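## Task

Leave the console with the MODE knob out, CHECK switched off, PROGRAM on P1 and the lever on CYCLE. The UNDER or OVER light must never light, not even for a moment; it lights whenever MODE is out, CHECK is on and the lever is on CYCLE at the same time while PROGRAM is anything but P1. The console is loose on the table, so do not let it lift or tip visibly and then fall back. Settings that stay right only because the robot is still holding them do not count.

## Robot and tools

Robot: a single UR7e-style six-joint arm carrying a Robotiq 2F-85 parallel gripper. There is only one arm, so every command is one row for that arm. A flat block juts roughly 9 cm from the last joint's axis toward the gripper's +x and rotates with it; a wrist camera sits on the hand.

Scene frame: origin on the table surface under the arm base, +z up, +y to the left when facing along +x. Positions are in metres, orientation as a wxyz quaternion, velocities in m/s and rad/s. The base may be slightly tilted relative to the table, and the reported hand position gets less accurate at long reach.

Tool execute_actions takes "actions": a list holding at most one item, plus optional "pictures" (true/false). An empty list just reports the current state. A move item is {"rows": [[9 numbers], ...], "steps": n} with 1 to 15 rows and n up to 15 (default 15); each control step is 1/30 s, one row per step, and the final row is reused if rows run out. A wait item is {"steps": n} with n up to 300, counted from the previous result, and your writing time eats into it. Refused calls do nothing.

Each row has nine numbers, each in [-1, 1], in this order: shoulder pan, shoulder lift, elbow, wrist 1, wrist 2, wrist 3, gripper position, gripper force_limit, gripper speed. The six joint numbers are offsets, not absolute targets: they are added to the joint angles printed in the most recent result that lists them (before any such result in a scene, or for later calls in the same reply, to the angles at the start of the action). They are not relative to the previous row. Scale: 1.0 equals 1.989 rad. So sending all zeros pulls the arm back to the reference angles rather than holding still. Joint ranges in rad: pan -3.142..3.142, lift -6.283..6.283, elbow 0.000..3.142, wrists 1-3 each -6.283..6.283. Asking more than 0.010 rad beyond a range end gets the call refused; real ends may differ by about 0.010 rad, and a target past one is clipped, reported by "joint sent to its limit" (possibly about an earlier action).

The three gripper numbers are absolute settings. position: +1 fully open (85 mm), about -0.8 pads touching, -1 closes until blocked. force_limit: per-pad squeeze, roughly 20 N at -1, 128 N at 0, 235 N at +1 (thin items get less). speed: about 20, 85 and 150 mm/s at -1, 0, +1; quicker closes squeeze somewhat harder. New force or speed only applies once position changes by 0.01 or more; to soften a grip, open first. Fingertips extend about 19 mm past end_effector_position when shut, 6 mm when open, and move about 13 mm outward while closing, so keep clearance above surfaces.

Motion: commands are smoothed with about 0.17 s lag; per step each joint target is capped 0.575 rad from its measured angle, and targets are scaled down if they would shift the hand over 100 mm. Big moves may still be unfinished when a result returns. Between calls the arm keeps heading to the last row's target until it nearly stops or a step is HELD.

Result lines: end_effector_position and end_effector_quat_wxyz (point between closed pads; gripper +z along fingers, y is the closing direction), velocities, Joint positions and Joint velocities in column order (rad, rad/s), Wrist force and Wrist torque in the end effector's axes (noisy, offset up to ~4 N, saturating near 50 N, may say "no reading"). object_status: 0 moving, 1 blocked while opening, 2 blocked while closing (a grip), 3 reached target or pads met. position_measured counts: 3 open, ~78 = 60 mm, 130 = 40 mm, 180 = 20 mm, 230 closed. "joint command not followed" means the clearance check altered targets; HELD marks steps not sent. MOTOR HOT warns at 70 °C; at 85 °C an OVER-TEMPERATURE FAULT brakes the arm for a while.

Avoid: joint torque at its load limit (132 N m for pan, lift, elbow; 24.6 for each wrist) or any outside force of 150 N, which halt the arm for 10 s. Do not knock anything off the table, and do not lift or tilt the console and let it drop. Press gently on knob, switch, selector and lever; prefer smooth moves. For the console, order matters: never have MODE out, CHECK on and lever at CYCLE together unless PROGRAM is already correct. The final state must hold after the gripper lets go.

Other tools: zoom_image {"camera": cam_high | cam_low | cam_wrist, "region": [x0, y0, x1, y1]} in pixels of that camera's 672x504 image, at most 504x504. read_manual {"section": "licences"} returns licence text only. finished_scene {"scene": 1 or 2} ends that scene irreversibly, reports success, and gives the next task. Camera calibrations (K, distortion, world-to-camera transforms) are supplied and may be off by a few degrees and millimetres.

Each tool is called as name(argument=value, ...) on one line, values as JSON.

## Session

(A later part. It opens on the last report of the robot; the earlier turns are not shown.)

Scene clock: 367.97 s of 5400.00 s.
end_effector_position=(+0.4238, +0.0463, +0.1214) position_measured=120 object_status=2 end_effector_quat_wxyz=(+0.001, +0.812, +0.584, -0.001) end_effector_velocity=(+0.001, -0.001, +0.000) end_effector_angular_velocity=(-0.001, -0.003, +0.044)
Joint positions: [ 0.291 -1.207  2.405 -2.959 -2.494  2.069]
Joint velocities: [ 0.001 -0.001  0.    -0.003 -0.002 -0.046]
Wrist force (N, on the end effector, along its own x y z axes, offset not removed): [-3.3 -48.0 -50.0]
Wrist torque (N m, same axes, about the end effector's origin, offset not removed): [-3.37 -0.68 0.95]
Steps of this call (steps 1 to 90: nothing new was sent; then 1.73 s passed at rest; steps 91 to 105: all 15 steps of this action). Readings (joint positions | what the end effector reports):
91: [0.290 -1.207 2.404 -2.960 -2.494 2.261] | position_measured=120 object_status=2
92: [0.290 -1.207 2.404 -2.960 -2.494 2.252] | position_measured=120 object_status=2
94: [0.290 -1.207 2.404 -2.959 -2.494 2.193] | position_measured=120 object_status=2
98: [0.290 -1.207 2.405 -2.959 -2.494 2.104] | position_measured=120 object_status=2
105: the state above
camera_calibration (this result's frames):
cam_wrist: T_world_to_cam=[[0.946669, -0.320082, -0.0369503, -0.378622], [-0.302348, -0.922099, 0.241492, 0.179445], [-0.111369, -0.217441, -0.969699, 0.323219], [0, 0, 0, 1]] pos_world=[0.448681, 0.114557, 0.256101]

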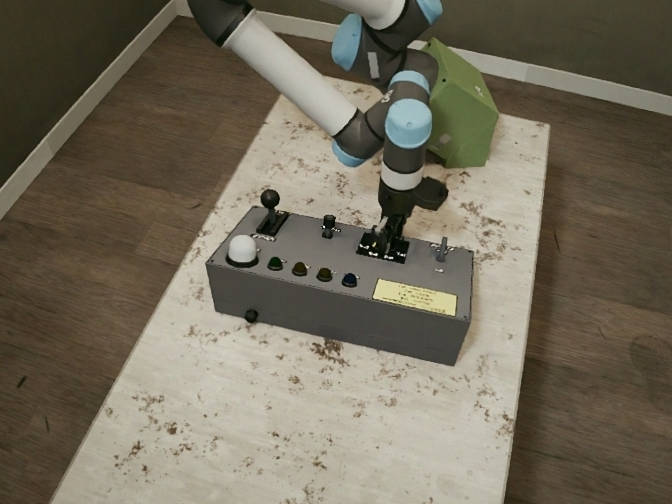

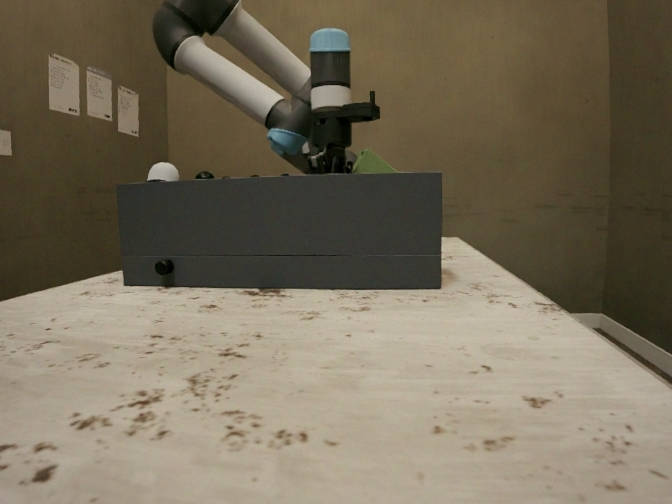

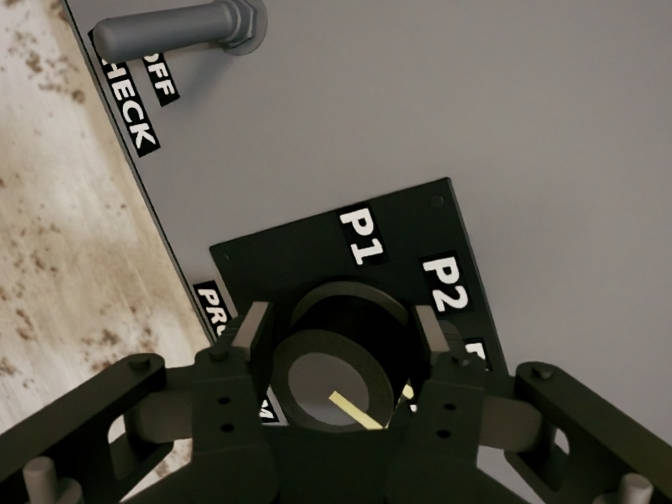

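execute_actions(actions=[{"rows": [[0,0,0,0,0,0,0.8,0,0]], "steps": 15}], pictures=false)

execute_actions(actions=[{"rows": [[0,0,0,0,0,0.88,0.8,0,0]], "steps": 15}], pictures=false)

execute_actions(actions=[{"steps": 40}])

Scene clock: 379.90 s of 5400.00 s.
end_effector_position=(+0.4239, +0.0462, +0.1213) position_measured=32 object_status=0 end_effector_quat_wxyz=(+0.001, +0.812, +0.584, -0.001) end_effector_velocity=(-0.001, -0.000, -0.000) end_effector_angular_velocity=(-0.000, +0.001, +0.003)
Joint positions: [ 0.29  -1.207  2.405 -2.959 -2.494  2.069]
Joint velocities: [-0.     0.     0.001  0.    -0.    -0.002]
Wrist force (N, on the end effector, along its own x y z axes, offset not removed): [-1.1 2.0 0.4]
Wrist torque (N m, same axes, about the end effector's origin, offset not removed): [0.22 0.11 0.00]
Steps of this call (steps 1 to 15: the robot went on to your last target; steps 16 to 90: nothing new was sent; then 8.43 s passed at rest; steps 91 to 105: all 15 steps of this action). Readings (joint positions | what the end effector reports):
91: [0.291 -1.208 2.404 -2.960 -2.494 2.063] | position_measured=120 object_status=0
92: [0.291 -1.208 2.404 -2.960 -2.494 2.064] | position_measured=119 object_status=0
94: [0.290 -1.208 2.404 -2.960 -2.494 2.066] | position_measured=109 object_status=0
98: [0.290 -1.207 2.404 -2.960 -2.494 2.068] | position_measured=80 object_status=0
105: the state above

Scene clock: 380.40 s of 5400.00 s.
end_effector_position=(+0.4239, +0.0462, +0.1213) position_measured=28 object_status=3 end_effector_quat_wxyz=(+0.002, +0.990, +0.138, -0.000) end_effector_velocity=(-0.000, -0.000, +0.000) end_effector_angular_velocity=(+0.001, -0.009, -2.715)
Joint positions: [ 0.29  -1.207  2.405 -2.959 -2.494  3.039]
Joint velocities: [ 0.    -0.001  0.     0.     0.     2.715]
Wrist force (N, on the end effector, along its own x y z axes, offset not removed): [3.2 1.4 -0.3]
Wrist torque (N m, same axes, about the end effector's origin, offset not removed): [0.15 -0.41 0.10]
Steps of this call (steps 1 to 15: all 15 steps of this action). Readings (joint positions | what the end effector reports):
1: [0.290 -1.207 2.405 -2.959 -2.494 2.069] | position_measured=30 object_status=0
2: [0.290 -1.207 2.405 -2.959 -2.494 2.078] | position_measured=29 object_status=0
4: [0.290 -1.207 2.405 -2.959 -2.494 2.148] | position_measured=28 object_status=0
8: [0.290 -1.207 2.405 -2.959 -2.494 2.421] | position_measured=28 object_status=0
15: the state above

Scene clock: 381.73 s of 5400.00 s.
end_effector_position=(+0.4239, +0.0462, +0.1213) position_measured=28 object_status=3 end_effector_quat_wxyz=(+0.002, +0.968, -0.249, +0.001) end_effector_velocity=(-0.000, -0.000, -0.000) end_effector_angular_velocity=(-0.001, +0.001, +0.001)
Joint positions: [ 0.29  -1.207  2.405 -2.959 -2.494  3.819]
Joint velocities: [-0.001  0.    -0.     0.    -0.    -0.001]
Wrist force (N, on the end effector, along its own x y z axes, offset not removed): [3.0 1.2 1.8]
Wrist torque (N m, same axes, about the end effector's origin, offset not removed): [0.21 -0.40 0.00]
Steps of this call (steps 1 to 40: the robot went on to your last target). Readings (joint positions | what the end effector reports):
1: [0.290 -1.207 2.405 -2.959 -2.494 3.131] | position_measured=28 object_status=3
2: [0.290 -1.207 2.405 -2.959 -2.494 3.223] | position_measured=28 object_status=3
4: [0.290 -1.207 2.405 -2.959 -2.494 3.407] | position_measured=28 object_status=3
8: [0.290 -1.207 2.405 -2.959 -2.494 3.680] | position_measured=28 object_status=3
40: the state above
camera_calibration (this result's frames):
cam_wrist: T_world_to_cam=[[-0.483727, -0.874481, -0.0359355, 0.253115], [-0.854214, 0.462778, 0.236968, 0.349859], [-0.190594, 0.145325, -0.970853, 0.340057], [0, 0, 0, 1]] pos_world=[0.486106, 0.0100183, 0.256335]

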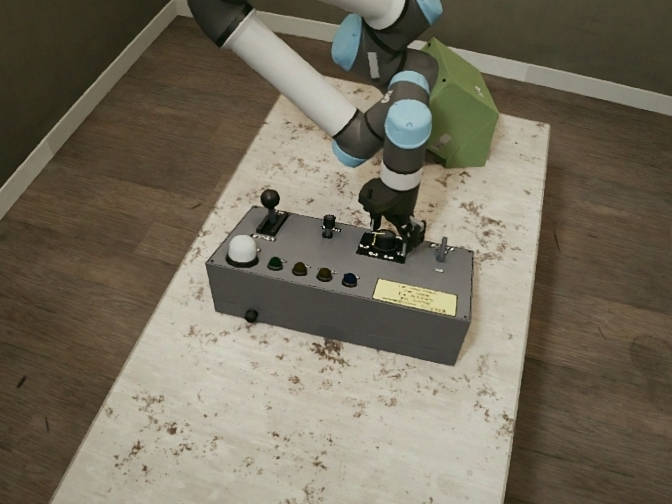

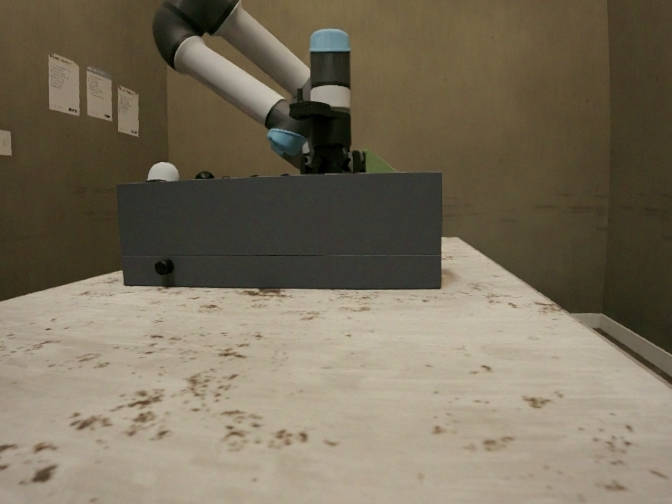

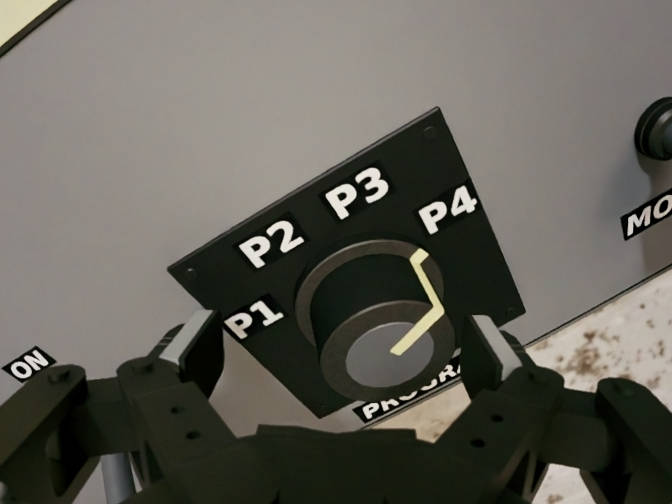

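execute_actions(actions=[{"rows": [[-0.0012,-0.0222,0.0109,0.0085,0,0,0.8,0,0]], "steps": 15}], pictures=false)

execute_actions(actions=[{"rows": [[0,0,0,0,0,0,-1,-0.6,-0.5]], "steps": 15}], pictures=false)

execute_actions(actions=[{"steps": 25}], pictures=false)

Scene clock: 392.93 s of 5400.00 s.
end_effector_position=(+0.4190, +0.0354, +0.1276) position_measured=28 object_status=3 end_effector_quat_wxyz=(+0.001, +0.968, -0.252, +0.001) end_effector_velocity=(-0.001, -0.002, +0.001) end_effector_angular_velocity=(-0.001, -0.000, -0.001)
Joint positions: [ 0.288 -1.251  2.426 -2.943 -2.494  3.819]
Joint velocities: [-0.001 -0.008  0.004  0.003 -0.    -0.   ]
Wrist force (N, on the end effector, along its own x y z axes, offset not removed): [2.4 -0.7 2.6]
Wrist torque (N m, same axes, about the end effector's origin, offset not removed): [-0.01 -0.19 0.04]
Steps of this call (steps 1 to 15: the robot went on to your last target; steps 16 to 90: nothing new was sent; then 7.70 s passed at rest; steps 91 to 105: all 15 steps of this action). Readings (joint positions | what the end effector reports):
91: [0.290 -1.208 2.405 -2.959 -2.494 3.819] | position_measured=28 object_status=3
92: [0.290 -1.214 2.408 -2.956 -2.494 3.819] | position_measured=28 object_status=3
94: [0.289 -1.229 2.416 -2.951 -2.494 3.819] | position_measured=28 object_status=3
98: [0.288 -1.245 2.423 -2.945 -2.494 3.819] | position_measured=28 object_status=3
105: the state above

Scene clock: 393.43 s of 5400.00 s.
end_effector_position=(+0.4189, +0.0354, +0.1276) position_measured=85 object_status=0 end_effector_quat_wxyz=(+0.001, +0.968, -0.252, +0.001) end_effector_velocity=(-0.000, +0.000, +0.000) end_effector_angular_velocity=(+0.000, +0.000, +0.001)
Joint positions: [ 0.288 -1.251  2.426 -2.943 -2.494  3.819]
Joint velocities: [ 0.  0.  0.  0. -0. -0.]
Wrist force (N, on the end effector, along its own x y z axes, offset not removed): [1.7 2.6 2.2]
Wrist torque (N m, same axes, about the end effector's origin, offset not removed): [0.42 -0.19 0.20]
Steps of this call (steps 1 to 15: all 15 steps of this action). Readings (joint positions | what the end effector reports):
1: [0.288 -1.251 2.426 -2.943 -2.494 3.819] | position_measured=28 object_status=0
2: [0.288 -1.251 2.426 -2.943 -2.494 3.819] | position_measured=28 object_status=0
4: [0.288 -1.251 2.426 -2.943 -2.494 3.819] | position_measured=35 object_status=0
8: [0.288 -1.251 2.426 -2.943 -2.494 3.819] | position_measured=52 object_status=0
15: the state above

Scene clock: 394.27 s of 5400.00 s.
end_effector_position=(+0.4189, +0.0354, +0.1275) position_measured=123 object_status=2 end_effector_quat_wxyz=(+0.001, +0.968, -0.252, +0.001) end_effector_velocity=(-0.000, +0.000, -0.000) end_effector_angular_velocity=(-0.000, +0.001, -0.001)
Joint positions: [ 0.288 -1.251  2.426 -2.943 -2.494  3.819]
Joint velocities: [-0.001  0.     0.     0.     0.     0.001]
Wrist force (N, on the end effector, along its own x y z axes, offset not removed): [-5.7 50.0 -36.6]
Wrist torque (N m, same axes, about the end effector's origin, offset not removed): [-1.59 -0.10 0.28]
Steps of this call (steps 1 to 15: the robot went on to your last target; steps 16 to 25: nothing new was sent). Readings (joint positions | what the end effector reports):
1: [0.288 -1.251 2.426 -2.943 -2.494 3.819] | position_measured=90 object_status=0
2: [0.288 -1.251 2.426 -2.943 -2.494 3.819] | position_measured=94 object_status=0
4: [0.288 -1.251 2.426 -2.943 -2.494 3.819] | position_measured=104 object_status=0
8: [0.288 -1.251 2.426 -2.943 -2.495 3.819] | position_measured=120 object_status=0
25: the state above
The arm was judged still, so your last target was given up. Only a new action makes it travel on or press farther. Fingers that are still opening or closing keep moving.

execute_actions(actions=[{"rows": [[-0.0003,-0.006,0.003,0.0023,0,0,-1,-0.6,-0.5]], "steps": 15}], pictures=false)

Scene clock: 398.37 s of 5400.00 s.
end_effector_position=(+0.4175, +0.0326, +0.1292) position_measured=124 object_status=2 end_effector_quat_wxyz=(+0.001, +0.968, -0.253, +0.001) end_effector_velocity=(-0.000, -0.001, +0.000) end_effector_angular_velocity=(-0.001, +0.000, -0.002)
Joint positions: [ 0.287 -1.262  2.432 -2.938 -2.494  3.819]
Joint velocities: [-0.001 -0.003  0.002  0.    -0.001  0.001]
Wrist force (N, on the end effector, along its own x y z axes, offset not removed): [3.9 -22.6 31.2]
Wrist torque (N m, same axes, about the end effector's origin, offset not removed): [-0.04 -0.10 0.19]
Steps of this call (steps 1 to 90: nothing new was sent; then 0.60 s passed at rest; steps 91 to 105: all 15 steps of this action). Readings (joint positions | what the end effector reports):
91: [0.288 -1.251 2.426 -2.943 -2.494 3.819] | position_measured=123 object_status=2
92: [0.288 -1.253 2.427 -2.942 -2.494 3.819] | position_measured=123 object_status=2
94: [0.288 -1.257 2.428 -2.941 -2.493 3.819] | position_measured=123 object_status=2
98: [0.288 -1.260 2.431 -2.939 -2.493 3.819] | position_measured=124 object_status=2
105: the state above

Good enough. Turn in increments.

execute_actions(actions=[{"rows": [[0,0,0,0,0,-0.15,-1,-0.6,-0.5]], "steps": 15}], pictures=false)

Scene clock: 400.50 s of 5400.00 s.
end_effector_position=(+0.4175, +0.0326, +0.1292) position_measured=124 object_status=2 end_effector_quat_wxyz=(+0.002, +0.994, -0.111, +0.001) end_effector_velocity=(+0.000, +0.000, +0.000) end_effector_angular_velocity=(-0.000, -0.001, +0.083)
Joint positions: [ 0.287 -1.262  2.432 -2.938 -2.494  3.53 ]
Joint velocities: [ 0.001  0.    -0.    -0.    -0.    -0.082]
Wrist force (N, on the end effector, along its own x y z axes, offset not removed): [3.8 -16.1 3.7]
Wrist torque (N m, same axes, about the end effector's origin, offset not removed): [-0.43 0.06 0.55]
Steps of this call (steps 1 to 15: the robot went on to your last target; steps 16 to 49: nothing new was sent; steps 50 to 64: all 15 steps of this action). Readings (joint positions | what the end effector reports):
50: [0.287 -1.263 2.432 -2.938 -2.494 3.818] | position_measured=124 object_status=2
51: [0.287 -1.263 2.432 -2.938 -2.494 3.809] | position_measured=124 object_status=2
53: [0.287 -1.263 2.432 -2.938 -2.494 3.740] | position_measured=124 object_status=2
57: [0.287 -1.263 2.432 -2.938 -2.494 3.592] | position_measured=124 object_status=2
64: the state above

Forces low. Continue: total need ~2.1 rad; 0.29 done.

execute_actions(actions=[{"rows": [[0,0,0,0,0,-0.45,-1,-0.6,-0.5]], "steps": 15}], pictures=false)

execute_actions(actions=[{"steps": 15}], pictures=false)

Scene clock: 403.27 s of 5400.00 s.
end_effector_position=(+0.4174, +0.0327, +0.1292) position_measured=124 object_status=2 end_effector_quat_wxyz=(+0.002, +0.958, +0.288, +0.001) end_effector_velocity=(-0.000, -0.000, +0.000) end_effector_angular_velocity=(-0.003, +0.002, +0.770)
Joint positions: [ 0.287 -1.262  2.432 -2.938 -2.493  2.725]
Joint velocities: [ 0.    -0.     0.     0.    -0.002 -0.769]
Wrist force (N, on the end effector, along its own x y z axes, offset not removed): [6.4 -34.7 -4.4]
Wrist torque (N m, same axes, about the end effector's origin, offset not removed): [-0.66 0.22 0.56]
Steps of this call (steps 1 to 15: the robot went on to your last target; steps 16 to 68: nothing new was sent; steps 69 to 83: all 15 steps of this action). Readings (joint positions | what the end effector reports):
69: [0.287 -1.262 2.432 -2.938 -2.494 3.520] | position_measured=124 object_status=2
70: [0.287 -1.262 2.432 -2.938 -2.494 3.511] | position_measured=124 object_status=2
72: [0.287 -1.262 2.432 -2.938 -2.494 3.441] | position_measured=124 object_status=2
76: [0.287 -1.262 2.432 -2.938 -2.493 3.168] | position_measured=124 object_status=2
83: the state above

Scene clock: 403.77 s of 5400.00 s.
end_effector_position=(+0.4175, +0.0326, +0.1292) position_measured=124 object_status=2 end_effector_quat_wxyz=(+0.002, +0.944, +0.330, +0.000) end_effector_velocity=(+0.000, -0.000, +0.000) end_effector_angular_velocity=(+0.000, -0.000, +0.009)
Joint positions: [ 0.287 -1.262  2.432 -2.938 -2.494  2.636]
Joint velocities: [ 0.    -0.001  0.     0.     0.    -0.01 ]
Wrist force (N, on the end effector, along its own x y z axes, offset not removed): [7.6 -37.7 -9.0]
Wrist torque (N m, same axes, about the end effector's origin, offset not removed): [-0.71 -0.21 0.64]
Steps of this call (steps 1 to 15: the robot went on to your last target). Readings (joint positions | what the end effector reports):
1: [0.287 -1.262 2.432 -2.938 -2.493 2.702] | position_measured=124 object_status=2
2: [0.287 -1.262 2.432 -2.938 -2.494 2.685] | position_measured=124 object_status=2
4: [0.287 -1.262 2.432 -2.938 -2.494 2.663] | position_measured=124 object_status=2
8: [0.287 -1.262 2.432 -2.938 -2.494 2.644] | position_measured=124 object_status=2
15: the state above

execute_actions(actions=[{"rows": [[0,0,0,0,0,-0.46,-1,-0.6,-0.5]], "steps": 15}], pictures=false)

execute_actions(actions=[{"steps": 15}], pictures=false)

execute_actions(actions=[{"rows": [[0,0,0,0,0,0,1,0,0]], "steps": 15}], pictures=false)

Scene clock: 408.40 s of 5400.00 s.
end_effector_position=(+0.4178, +0.0323, +0.1293) position_measured=132 object_status=0 end_effector_quat_wxyz=(+0.002, +0.736, +0.677, -0.000) end_effector_velocity=(+0.001, +0.000, +0.001) end_effector_angular_velocity=(-0.002, +0.001, +0.843)
Joint positions: [ 0.287 -1.263  2.432 -2.939 -2.494  1.82 ]
Joint velocities: [ 0.001 -0.001 -0.002  0.     0.    -0.843]
Wrist force (N, on the end effector, along its own x y z axes, offset not removed): [-5.5 24.6 -50.0]
Wrist torque (N m, same axes, about the end effector's origin, offset not removed): [0.05 0.35 -0.08]
Steps of this call (steps 1 to 15: the robot went on to your last target; steps 16 to 90: nothing new was sent; then 1.13 s passed at rest; steps 91 to 105: all 15 steps of this action). Readings (joint positions | what the end effector reports):
91: [0.287 -1.262 2.432 -2.938 -2.494 2.634] | position_measured=124 object_status=2
92: [0.287 -1.262 2.432 -2.938 -2.494 2.625] | position_measured=124 object_status=2
94: [0.287 -1.262 2.432 -2.938 -2.494 2.556] | position_measured=124 object_status=2
98: [0.287 -1.262 2.432 -2.938 -2.494 2.283] | position_measured=124 object_status=2
105: the state above

Scene clock: 408.90 s of 5400.00 s.
end_effector_position=(+0.4176, +0.0326, +0.1293) position_measured=134 object_status=2 end_effector_quat_wxyz=(+0.002, +0.702, +0.712, -0.000) end_effector_velocity=(-0.000, +0.001, -0.000) end_effector_angular_velocity=(-0.000, +0.001, +0.014)
Joint positions: [ 0.287 -1.262  2.432 -2.938 -2.494  1.723]
Joint velocities: [ 0.001  0.001  0.     0.    -0.    -0.012]
Wrist force (N, on the end effector, along its own x y z axes, offset not removed): [-5.2 44.5 -50.0]
Wrist torque (N m, same axes, about the end effector's origin, offset not removed): [-0.48 -0.07 0.22]
Steps of this call (steps 1 to 15: the robot went on to your last target). Readings (joint positions | what the end effector reports):
1: [0.287 -1.263 2.432 -2.939 -2.494 1.795] | position_measured=134 object_status=0
2: [0.287 -1.263 2.432 -2.939 -2.494 1.777] | position_measured=134 object_status=0
4: [0.287 -1.263 2.432 -2.939 -2.494 1.752] | position_measured=134 object_status=0
8: [0.287 -1.263 2.432 -2.938 -2.494 1.731] | position_measured=134 object_status=2
15: the state above

Scene clock: 409.40 s of 5400.00 s.
end_effector_position=(+0.4175, +0.0326, +0.1291) position_measured=42 object_status=0 end_effector_quat_wxyz=(+0.002, +0.702, +0.712, -0.000) end_effector_velocity=(+0.001, -0.001, +0.000) end_effector_angular_velocity=(-0.001, -0.002, -0.002)
Joint positions: [ 0.287 -1.262  2.432 -2.938 -2.494  1.723]
Joint velocities: [-0.    -0.001 -0.001 -0.    -0.001 -0.   ]
Wrist force (N, on the end effector, along its own x y z axes, offset not removed): [3.1 -0.9 0.5]
Wrist torque (N m, same axes, about the end effector's origin, offset not removed): [-0.26 -0.26 0.16]
Steps of this call (steps 1 to 15: all 15 steps of this action). Readings (joint positions | what the end effector reports):
1: [0.287 -1.262 2.432 -2.938 -2.494 1.722] | position_measured=134 object_status=0
2: [0.287 -1.262 2.432 -2.938 -2.494 1.722] | position_measured=134 object_status=0
4: [0.287 -1.262 2.432 -2.937 -2.493 1.722] | position_measured=123 object_status=0
8: [0.287 -1.262 2.432 -2.937 -2.493 1.722] | position_measured=94 object_status=0
15: the state above

execute_actions(actions=[{"rows": [[0.048,-0.045,-0.03,0.14,0,0,1,0,0]], "steps": 15}])

Scene clock: 415.73 s of 5400.00 s.
end_effector_position=(+0.4226, +0.0410, +0.1718) position_measured=3 object_status=3 end_effector_quat_wxyz=(-0.003, +0.645, +0.764, +0.003) end_effector_velocity=(-0.004, +0.002, +0.008) end_effector_angular_velocity=(-0.002, +0.012, +0.047)
Joint positions: [ 0.38  -1.35   2.373 -2.668 -2.494  1.723]
Joint velocities: [ 0.019 -0.017 -0.011  0.073  0.     0.   ]
Wrist force (N, on the end effector, along its own x y z axes, offset not removed): [3.3 -2.0 1.8]
Wrist torque (N m, same axes, about the end effector's origin, offset not removed): [-0.41 -0.38 -0.03]
Steps of this call (steps 1 to 15: the robot went on to your last target; steps 16 to 90: nothing new was sent; then 2.83 s passed at rest; steps 91 to 105: all 15 steps of this action). Readings (joint positions | what the end effector reports):
91: [0.288 -1.263 2.431 -2.938 -2.494 1.723] | position_measured=3 object_status=3
92: [0.297 -1.271 2.424 -2.929 -2.494 1.723] | position_measured=3 object_status=3
94: [0.330 -1.303 2.402 -2.861 -2.494 1.723] | position_measured=3 object_status=3
98: [0.366 -1.336 2.382 -2.725 -2.494 1.723] | position_measured=3 object_status=3
105: the state above
camera_calibration (this result's frames):
cam_wrist: T_world_to_cam=[[0.985203, 0.166889, -0.0390171, -0.413238], [0.171386, -0.957908, 0.230304, -0.0347982], [0.00106038, -0.233583, -0.972336, 0.324377], [0, 0, 0, 1]] pos_world=[0.412743, 0.111401, 0.307294]

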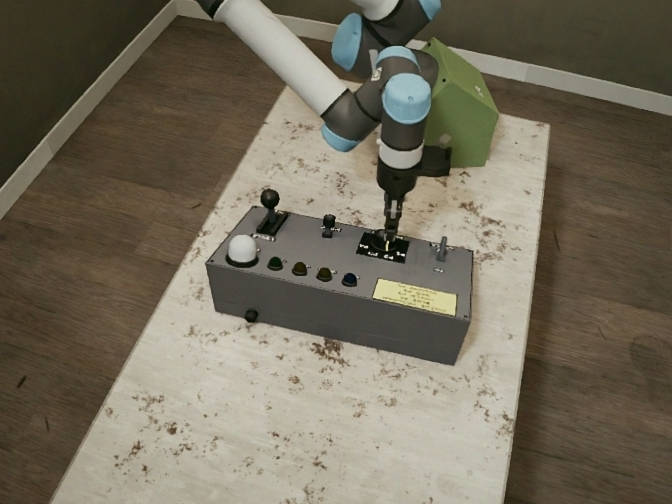

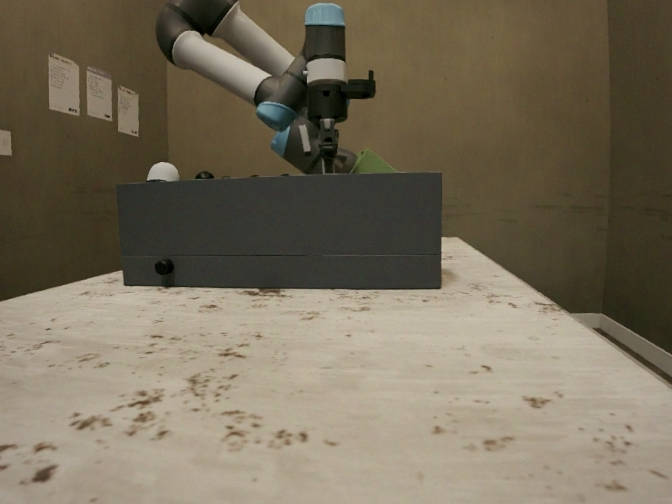

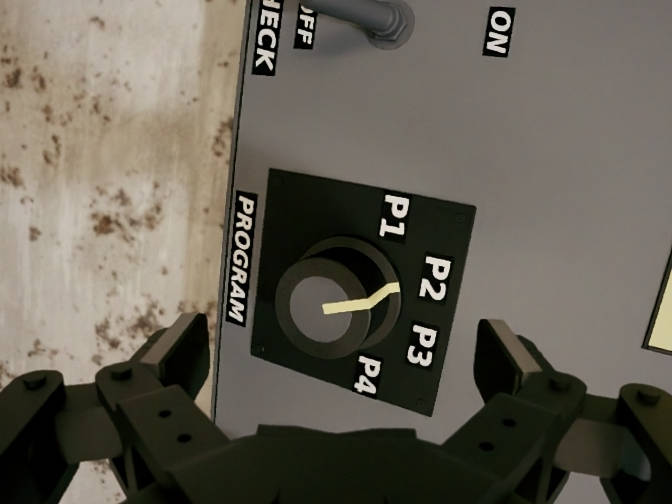

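execute_actions(actions=[{"rows": [[-0.0468,0.0442,0.0297,-0.1357,0,0.45,0.8,0,0]], "steps": 15}], pictures=false)

execute_actions(actions=[{"steps": 25}], pictures=false)

execute_actions(actions=[{"rows": [[0,0,0,0,0,0,-1,-0.4,-0.5]], "steps": 15}], pictures=false)

execute_actions(actions=[{"steps": 20}], pictures=false)

Scene clock: 424.03 s of 5400.00 s.
end_effector_position=(+0.4168, +0.0333, +0.1299) position_measured=28 object_status=0 end_effector_quat_wxyz=(+0.002, +0.923, +0.385, -0.001) end_effector_velocity=(+0.002, -0.004, -0.007) end_effector_angular_velocity=(-0.001, -0.015, -0.840)
Joint positions: [ 0.29  -1.264  2.431 -2.93  -2.494  2.525]
Joint velocities: [-0.019  0.017  0.011 -0.073  0.     0.793]
Wrist force (N, on the end effector, along its own x y z axes, offset not removed): [0.3 -0.2 1.5]
Wrist torque (N m, same axes, about the end effector's origin, offset not removed): [0.01 -0.07 0.16]
Steps of this call (steps 1 to 15: the robot went on to your last target; steps 16 to 90: nothing new was sent; then 4.80 s passed at rest; steps 91 to 105: all 15 steps of this action). Readings (joint positions | what the end effector reports):
91: [0.382 -1.351 2.373 -2.660 -2.494 1.723] | position_measured=3 object_status=0
92: [0.374 -1.343 2.380 -2.669 -2.494 1.732] | position_measured=4 object_status=0
94: [0.340 -1.311 2.401 -2.737 -2.494 1.801] | position_measured=14 object_status=0
98: [0.304 -1.277 2.423 -2.873 -2.494 2.074] | position_measured=27 object_status=0
105: the state above

Scene clock: 424.87 s of 5400.00 s.
end_effector_position=(+0.4170, +0.0328, +0.1290) position_measured=28 object_status=3 end_effector_quat_wxyz=(+0.002, +0.941, +0.339, +0.000) end_effector_velocity=(+0.000, +0.000, +0.000) end_effector_angular_velocity=(+0.000, -0.001, -0.001)
Joint positions: [ 0.287 -1.262  2.432 -2.938 -2.494  2.617]
Joint velocities: [ 0.001 -0.    -0.    -0.    -0.     0.001]
Wrist force (N, on the end effector, along its own x y z axes, offset not removed): [1.9 4.4 3.6]
Wrist torque (N m, same axes, about the end effector's origin, offset not removed): [0.76 -0.15 0.04]
Steps of this call (steps 1 to 25: the robot went on to your last target). Readings (joint positions | what the end effector reports):
1: [0.289 -1.263 2.431 -2.932 -2.494 2.548] | position_measured=28 object_status=3
2: [0.289 -1.263 2.432 -2.933 -2.494 2.566] | position_measured=28 object_status=3
4: [0.288 -1.262 2.432 -2.936 -2.494 2.588] | position_measured=28 object_status=3
8: [0.288 -1.262 2.432 -2.937 -2.494 2.608] | position_measured=28 object_status=3
25: the state above

Scene clock: 425.37 s of 5400.00 s.
end_effector_position=(+0.4170, +0.0328, +0.1290) position_measured=85 object_status=0 end_effector_quat_wxyz=(+0.002, +0.941, +0.339, +0.000) end_effector_velocity=(-0.000, +0.000, +0.000) end_effector_angular_velocity=(+0.000, -0.000, -0.000)
Joint positions: [ 0.287 -1.262  2.432 -2.938 -2.494  2.617]
Joint velocities: [ 0. -0.  0. -0.  0.  0.]
Wrist force (N, on the end effector, along its own x y z axes, offset not removed): [1.7 1.0 2.8]
Wrist torque (N m, same axes, about the end effector's origin, offset not removed): [0.11 -0.16 0.20]
Steps of this call (steps 1 to 15: all 15 steps of this action). Readings (joint positions | what the end effector reports):
1: [0.287 -1.262 2.432 -2.938 -2.494 2.617] | position_measured=28 object_status=0
2: [0.287 -1.262 2.432 -2.938 -2.494 2.617] | position_measured=28 object_status=0
4: [0.287 -1.262 2.432 -2.938 -2.494 2.617] | position_measured=35 object_status=0
8: [0.287 -1.262 2.432 -2.938 -2.494 2.617] | position_measured=52 object_status=0
15: the state above

Scene clock: 426.03 s of 5400.00 s.
end_effector_position=(+0.4169, +0.0329, +0.1290) position_measured=126 object_status=2 end_effector_quat_wxyz=(+0.002, +0.941, +0.339, +0.000) end_effector_velocity=(+0.000, -0.000, +0.000) end_effector_angular_velocity=(-0.000, -0.001, -0.000)
Joint positions: [ 0.287 -1.262  2.433 -2.938 -2.494  2.617]
Joint velocities: [ 0.001 -0.    -0.001  0.    -0.001 -0.   ]
Wrist force (N, on the end effector, along its own x y z axes, offset not removed): [-3.6 -19.9 -39.9]
Wrist torque (N m, same axes, about the end effector's origin, offset not removed): [1.05 -0.08 -0.08]
Steps of this call (steps 1 to 15: the robot went on to your last target; steps 16 to 20: nothing new was sent). Readings (joint positions | what the end effector reports):
1: [0.287 -1.262 2.432 -2.938 -2.494 2.617] | position_measured=89 object_status=0
2: [0.287 -1.262 2.432 -2.938 -2.494 2.617] | position_measured=94 object_status=0
4: [0.287 -1.262 2.432 -2.938 -2.494 2.617] | position_measured=103 object_status=0
8: [0.287 -1.262 2.433 -2.938 -2.494 2.617] | position_measured=121 object_status=0
20: the state above
The arm was judged still, so your last target was given up. Only a new action makes it travel on or press farther. Fingers that are still opening or closing keep moving.

execute_actions(actions=[{"rows": [[0,0,0,0,0,-0.42,-1,-0.4,-0.5]], "steps": 15}], pictures=false)

execute_actions(actions=[{"steps": 15}], pictures=false)

execute_actions(actions=[{"rows": [[0,0,0,0,0,0,1,0,0]], "steps": 15}], pictures=false)

execute_actions(actions=[{"rows": [[0.048,-0.045,-0.03,0.14,0,0,1,0,0]], "steps": 15}])

Scene clock: 430.70 s of 5400.00 s.
end_effector_position=(+0.4174, +0.0327, +0.1292) position_measured=132 object_status=0 end_effector_quat_wxyz=(+0.002, +0.749, +0.663, -0.000) end_effector_velocity=(+0.002, +0.000, +0.001) end_effector_angular_velocity=(-0.001, -0.003, +0.647)
Joint positions: [ 0.288 -1.262  2.432 -2.939 -2.494  1.858]
Joint velocities: [ 0.002 -0.001 -0.001 -0.004 -0.    -0.65 ]
Wrist force (N, on the end effector, along its own x y z axes, offset not removed): [7.2 39.1 -50.0]
Wrist torque (N m, same axes, about the end effector's origin, offset not removed): [0.01 -0.16 -0.21]
Steps of this call (steps 1 to 90: nothing new was sent; then 1.17 s passed at rest; steps 91 to 105: all 15 steps of this action). Readings (joint positions | what the end effector reports):
91: [0.287 -1.262 2.432 -2.938 -2.494 2.617] | position_measured=126 object_status=2
92: [0.287 -1.262 2.432 -2.938 -2.494 2.608] | position_measured=126 object_status=2
94: [0.287 -1.262 2.432 -2.938 -2.494 2.539] | position_measured=126 object_status=2
98: [0.287 -1.262 2.432 -2.938 -2.494 2.266] | position_measured=126 object_status=2
105: the state above

Scene clock: 431.20 s of 5400.00 s.
end_effector_position=(+0.4170, +0.0329, +0.1291) position_measured=137 object_status=2 end_effector_quat_wxyz=(+0.002, +0.723, +0.691, -0.000) end_effector_velocity=(-0.000, +0.000, -0.000) end_effector_angular_velocity=(-0.000, +0.001, +0.009)
Joint positions: [ 0.288 -1.262  2.432 -2.938 -2.494  1.783]
Joint velocities: [ 0.     0.001  0.     0.     0.    -0.008]
Wrist force (N, on the end effector, along its own x y z axes, offset not removed): [3.7 50.0 -50.0]
Wrist torque (N m, same axes, about the end effector's origin, offset not removed): [-1.59 0.09 0.18]
Steps of this call (steps 1 to 15: the robot went on to your last target). Readings (joint positions | what the end effector reports):
1: [0.288 -1.262 2.432 -2.939 -2.494 1.839] | position_measured=135 object_status=0
2: [0.288 -1.262 2.432 -2.939 -2.494 1.825] | position_measured=136 object_status=0
4: [0.288 -1.262 2.432 -2.939 -2.494 1.806] | position_measured=136 object_status=0
8: [0.288 -1.262 2.432 -2.939 -2.494 1.790] | position_measured=137 object_status=2
15: the state above

Scene clock: 431.70 s of 5400.00 s.
end_effector_position=(+0.4169, +0.0329, +0.1289) position_measured=44 object_status=0 end_effector_quat_wxyz=(+0.002, +0.723, +0.691, -0.001) end_effector_velocity=(+0.002, -0.000, +0.001) end_effector_angular_velocity=(+0.000, -0.005, -0.002)
Joint positions: [ 0.287 -1.262  2.433 -2.938 -2.494  1.783]
Joint velocities: [ 0.003 -0.001 -0.002 -0.001 -0.001 -0.   ]
Wrist force (N, on the end effector, along its own x y z axes, offset not removed): [2.3 2.3 2.1]
Wrist torque (N m, same axes, about the end effector's origin, offset not removed): [0.30 -0.33 0.09]
Steps of this call (steps 1 to 15: all 15 steps of this action). Readings (joint positions | what the end effector reports):
1: [0.288 -1.262 2.432 -2.938 -2.494 1.783] | position_measured=137 object_status=0
2: [0.288 -1.262 2.433 -2.938 -2.494 1.783] | position_measured=136 object_status=0
4: [0.287 -1.261 2.433 -2.937 -2.494 1.783] | position_measured=125 object_status=0
8: [0.287 -1.261 2.433 -2.937 -2.493 1.783] | position_measured=97 object_status=0
15: the state above

Scene clock: 432.20 s of 5400.00 s.
end_effector_position=(+0.4221, +0.0412, +0.1715) position_measured=3 object_status=0 end_effector_quat_wxyz=(-0.004, +0.667, +0.745, +0.002) end_effector_velocity=(-0.004, +0.002, +0.007) end_effector_angular_velocity=(-0.003, +0.012, +0.048)
Joint positions: [ 0.381 -1.349  2.374 -2.669 -2.494  1.783]
Joint velocities: [ 0.019 -0.017 -0.01   0.074  0.     0.   ]
Wrist force (N, on the end effector, along its own x y z axes, offset not removed): [2.0 -0.2 1.0]
Wrist torque (N m, same axes, about the end effector's origin, offset not removed): [-0.14 -0.24 0.09]
Steps of this call (steps 1 to 15: all 15 steps of this action). Readings (joint positions | what the end effector reports):
1: [0.288 -1.262 2.432 -2.938 -2.494 1.783] | position_measured=37 object_status=0
2: [0.297 -1.271 2.425 -2.929 -2.494 1.783] | position_measured=29 object_status=0
4: [0.330 -1.303 2.403 -2.861 -2.494 1.783] | position_measured=14 object_status=0
8: [0.366 -1.336 2.383 -2.725 -2.494 1.783] | position_measured=4 object_status=0
15: the state above
camera_calibration (this result's frames):
cam_wrist: T_world_to_cam=[[0.993332, 0.108012, -0.0403147, -0.413482], [0.114429, -0.966334, 0.230446, -0.0100516], [-0.0140665, -0.233522, -0.97225, 0.330536], [0, 0, 0, 1]] pos_world=[0.416524, 0.112136, 0.307011]

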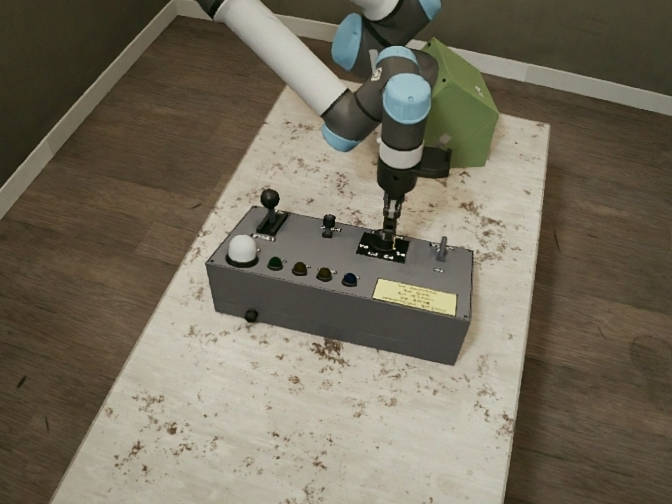

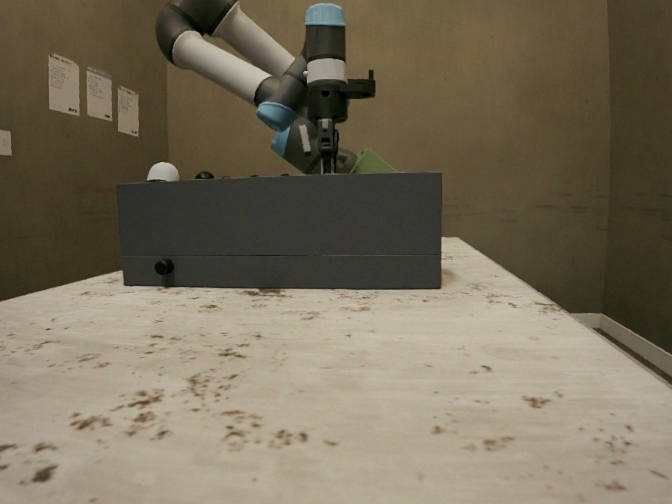

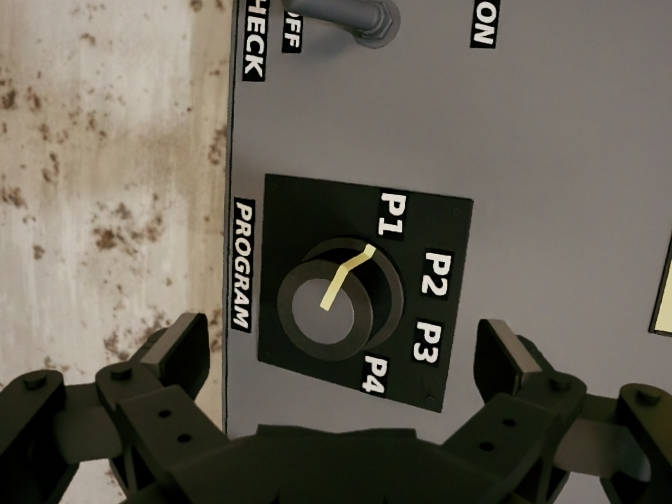

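execute_actions(actions=[{"rows": [[0.001,-0.193,-0.039,0.232,-0.006,0.873,1,0,0]], "steps": 15}], pictures=false)

execute_actions(actions=[{"steps": 40}])

Scene clock: 437.00 s of 5400.00 s.
end_effector_position=(+0.4348, -0.0653, +0.2484) position_measured=3 object_status=3 end_effector_quat_wxyz=(+0.001, +0.938, +0.348, +0.002) end_effector_velocity=(-0.011, -0.040, +0.025) end_effector_angular_velocity=(+0.004, +0.005, -2.700)
Joint positions: [ 0.383 -1.717  2.299 -2.227 -2.505  2.753]
Joint velocities: [ 0.001 -0.134 -0.02   0.173 -0.003  2.716]
Wrist force (N, on the end effector, along its own x y z axes, offset not removed): [0.3 1.1 2.2]
Wrist torque (N m, same axes, about the end effector's origin, offset not removed): [0.05 0.02 -0.07]
Steps of this call (steps 1 to 15: the robot went on to your last target; steps 16 to 90: nothing new was sent; then 1.30 s passed at rest; steps 91 to 105: all 15 steps of this action). Readings (joint positions | what the end effector reports):
91: [0.383 -1.352 2.372 -2.659 -2.494 1.784] | position_measured=3 object_status=3
92: [0.383 -1.361 2.365 -2.650 -2.495 1.793] | position_measured=3 object_status=3
94: [0.383 -1.429 2.344 -2.581 -2.498 1.862] | position_measured=3 object_status=3
98: [0.383 -1.615 2.314 -2.359 -2.503 2.135] | position_measured=3 object_status=3
105: the state above

Scene clock: 438.33 s of 5400.00 s.
end_effector_position=(+0.4335, -0.0700, +0.2512) position_measured=3 object_status=3 end_effector_quat_wxyz=(+0.001, +1.000, -0.027, +0.001) end_effector_velocity=(+0.000, -0.000, -0.000) end_effector_angular_velocity=(-0.000, +0.000, -0.001)
Joint positions: [ 0.383 -1.733  2.297 -2.207 -2.506  3.519]
Joint velocities: [-0.001  0.    -0.     0.    -0.     0.001]
Wrist force (N, on the end effector, along its own x y z axes, offset not removed): [2.2 -0.2 1.1]
Wrist torque (N m, same axes, about the end effector's origin, offset not removed): [-0.15 -0.37 -0.13]
Steps of this call (steps 1 to 40: the robot went on to your last target). Readings (joint positions | what the end effector reports):
1: [0.383 -1.721 2.299 -2.222 -2.505 2.845] | position_measured=3 object_status=3
2: [0.383 -1.724 2.298 -2.218 -2.505 2.937] | position_measured=3 object_status=3
4: [0.383 -1.728 2.297 -2.213 -2.505 3.121] | position_measured=3 object_status=3
8: [0.383 -1.731 2.297 -2.209 -2.506 3.387] | position_measured=3 object_status=3
40: the state above
camera_calibration (this result's frames):
cam_wrist: T_world_to_cam=[[-0.0559676, -0.99777, -0.0363631, -0.0331779], [-0.970612, 0.0458344, 0.236246, 0.402515], [-0.234053, 0.0485166, -0.971013, 0.496987], [0, 0, 0, 1]] pos_world=[0.50515, -0.0756651, 0.386281]

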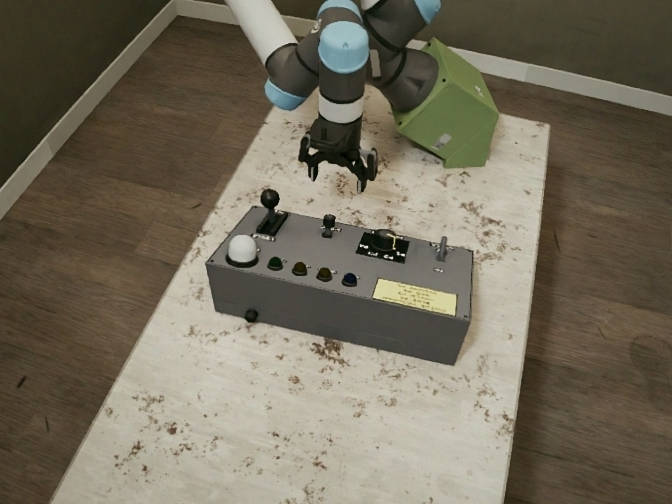

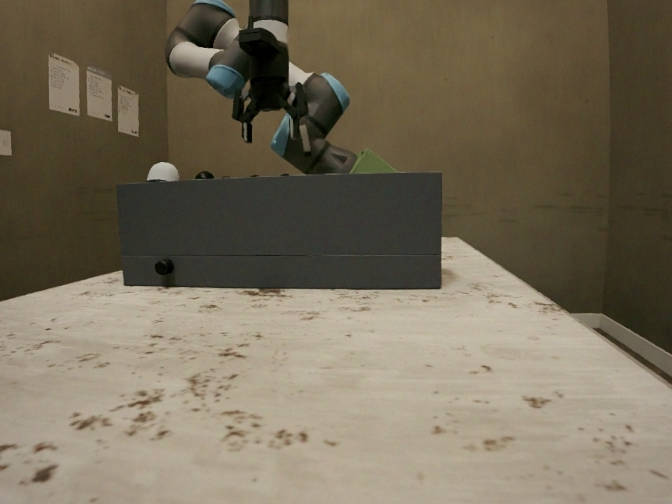

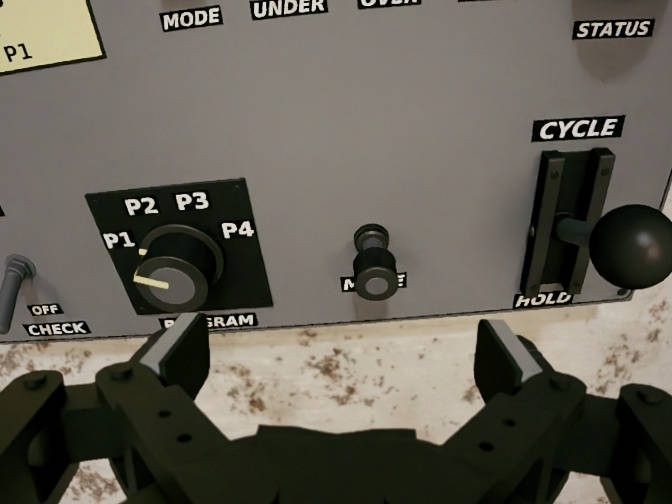

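execute_actions(actions=[{"rows": [[-0.0733,0.0348,0.022,-0.1511,0.012,-0.1,0.6,0,0]], "steps": 15}], pictures=false)

execute_actions(actions=[{"steps": 20}])

Scene clock: 453.17 s of 5400.00 s.
end_effector_position=(+0.4527, -0.0839, +0.2000) position_measured=53 object_status=0 end_effector_quat_wxyz=(+0.001, +0.999, -0.045, -0.000) end_effector_velocity=(+0.007, -0.006, -0.010) end_effector_angular_velocity=(-0.002, -0.014, -0.020)
Joint positions: [ 0.24  -1.665  2.34  -2.498 -2.482  3.326]
Joint velocities: [-0.031  0.014  0.008 -0.082  0.004 -0.046]
Wrist force (N, on the end effector, along its own x y z axes, offset not removed): [0.7 2.3 1.3]
Wrist torque (N m, same axes, about the end effector's origin, offset not removed): [0.46 0.02 -0.11]
Steps of this call (steps 1 to 15: the robot went on to your last target; steps 16 to 90: nothing new was sent; then 11.33 s passed at rest; steps 91 to 105: all 15 steps of this action). Readings (joint positions | what the end effector reports):
91: [0.382 -1.732 2.297 -2.208 -2.505 3.519] | position_measured=3 object_status=0
92: [0.373 -1.725 2.303 -2.217 -2.502 3.510] | position_measured=4 object_status=0
94: [0.324 -1.700 2.318 -2.285 -2.493 3.450] | position_measured=14 object_status=0
98: [0.264 -1.675 2.333 -2.435 -2.485 3.361] | position_measured=42 object_status=0
105: the state above

Scene clock: 453.83 s of 5400.00 s.
end_effector_position=(+0.4536, -0.0847, +0.1989) position_measured=53 object_status=3 end_effector_quat_wxyz=(+0.002, +0.999, -0.046, +0.000) end_effector_velocity=(-0.000, -0.000, -0.000) end_effector_angular_velocity=(+0.000, +0.000, +0.000)
Joint positions: [ 0.237 -1.664  2.34  -2.508 -2.482  3.32 ]
Joint velocities: [-0. -0.  0.  0.  0. -0.]
Wrist force (N, on the end effector, along its own x y z axes, offset not removed): [2.0 0.9 2.9]
Wrist torque (N m, same axes, about the end effector's origin, offset not removed): [0.11 -0.43 0.03]
Steps of this call (steps 1 to 15: the robot went on to your last target; steps 16 to 20: nothing new was sent). Readings (joint positions | what the end effector reports):
1: [0.239 -1.665 2.340 -2.500 -2.482 3.324] | position_measured=53 object_status=0
2: [0.239 -1.665 2.340 -2.502 -2.482 3.323] | position_measured=53 object_status=0
4: [0.238 -1.664 2.340 -2.505 -2.482 3.322] | position_measured=53 object_status=0
8: [0.237 -1.664 2.340 -2.507 -2.482 3.321] | position_measured=53 object_status=3
20: the state above
The arm was judged still, so your last target was given up. Only a new action makes it travel on or press farther. Fingers that are still opening or closing keep moving.
camera_calibration (this result's frames):
cam_wrist: T_world_to_cam=[[-0.0931714, -0.995015, -0.035551, -0.0316314], [-0.967851, 0.0821336, 0.237737, 0.436582], [-0.233632, 0.0565584, -0.970679, 0.452011], [0, 0, 0, 1]] pos_world=[0.525203, -0.0928967, 0.333841]

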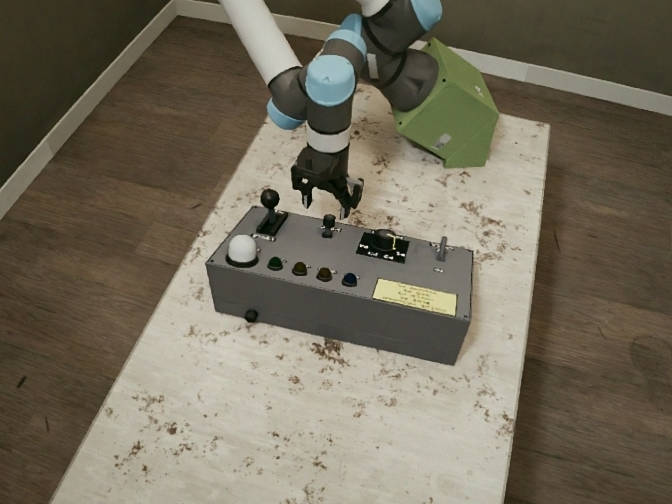

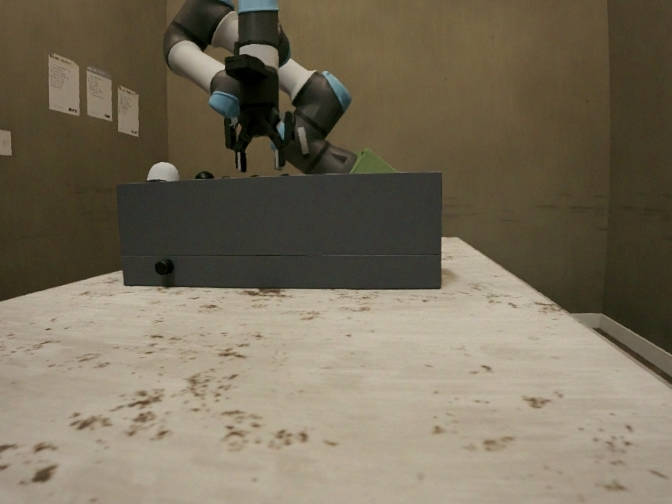

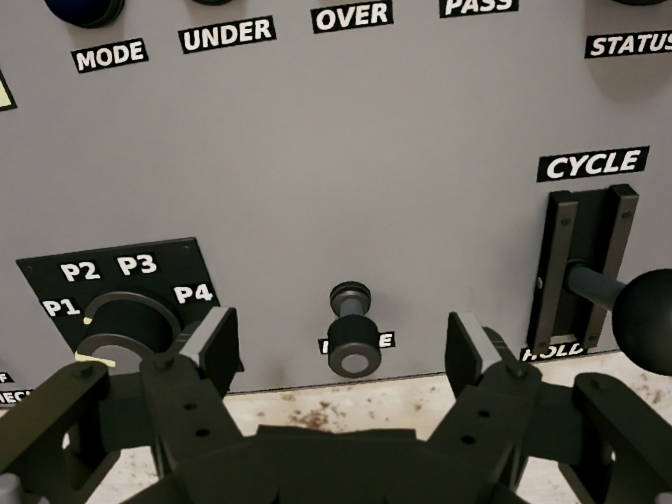

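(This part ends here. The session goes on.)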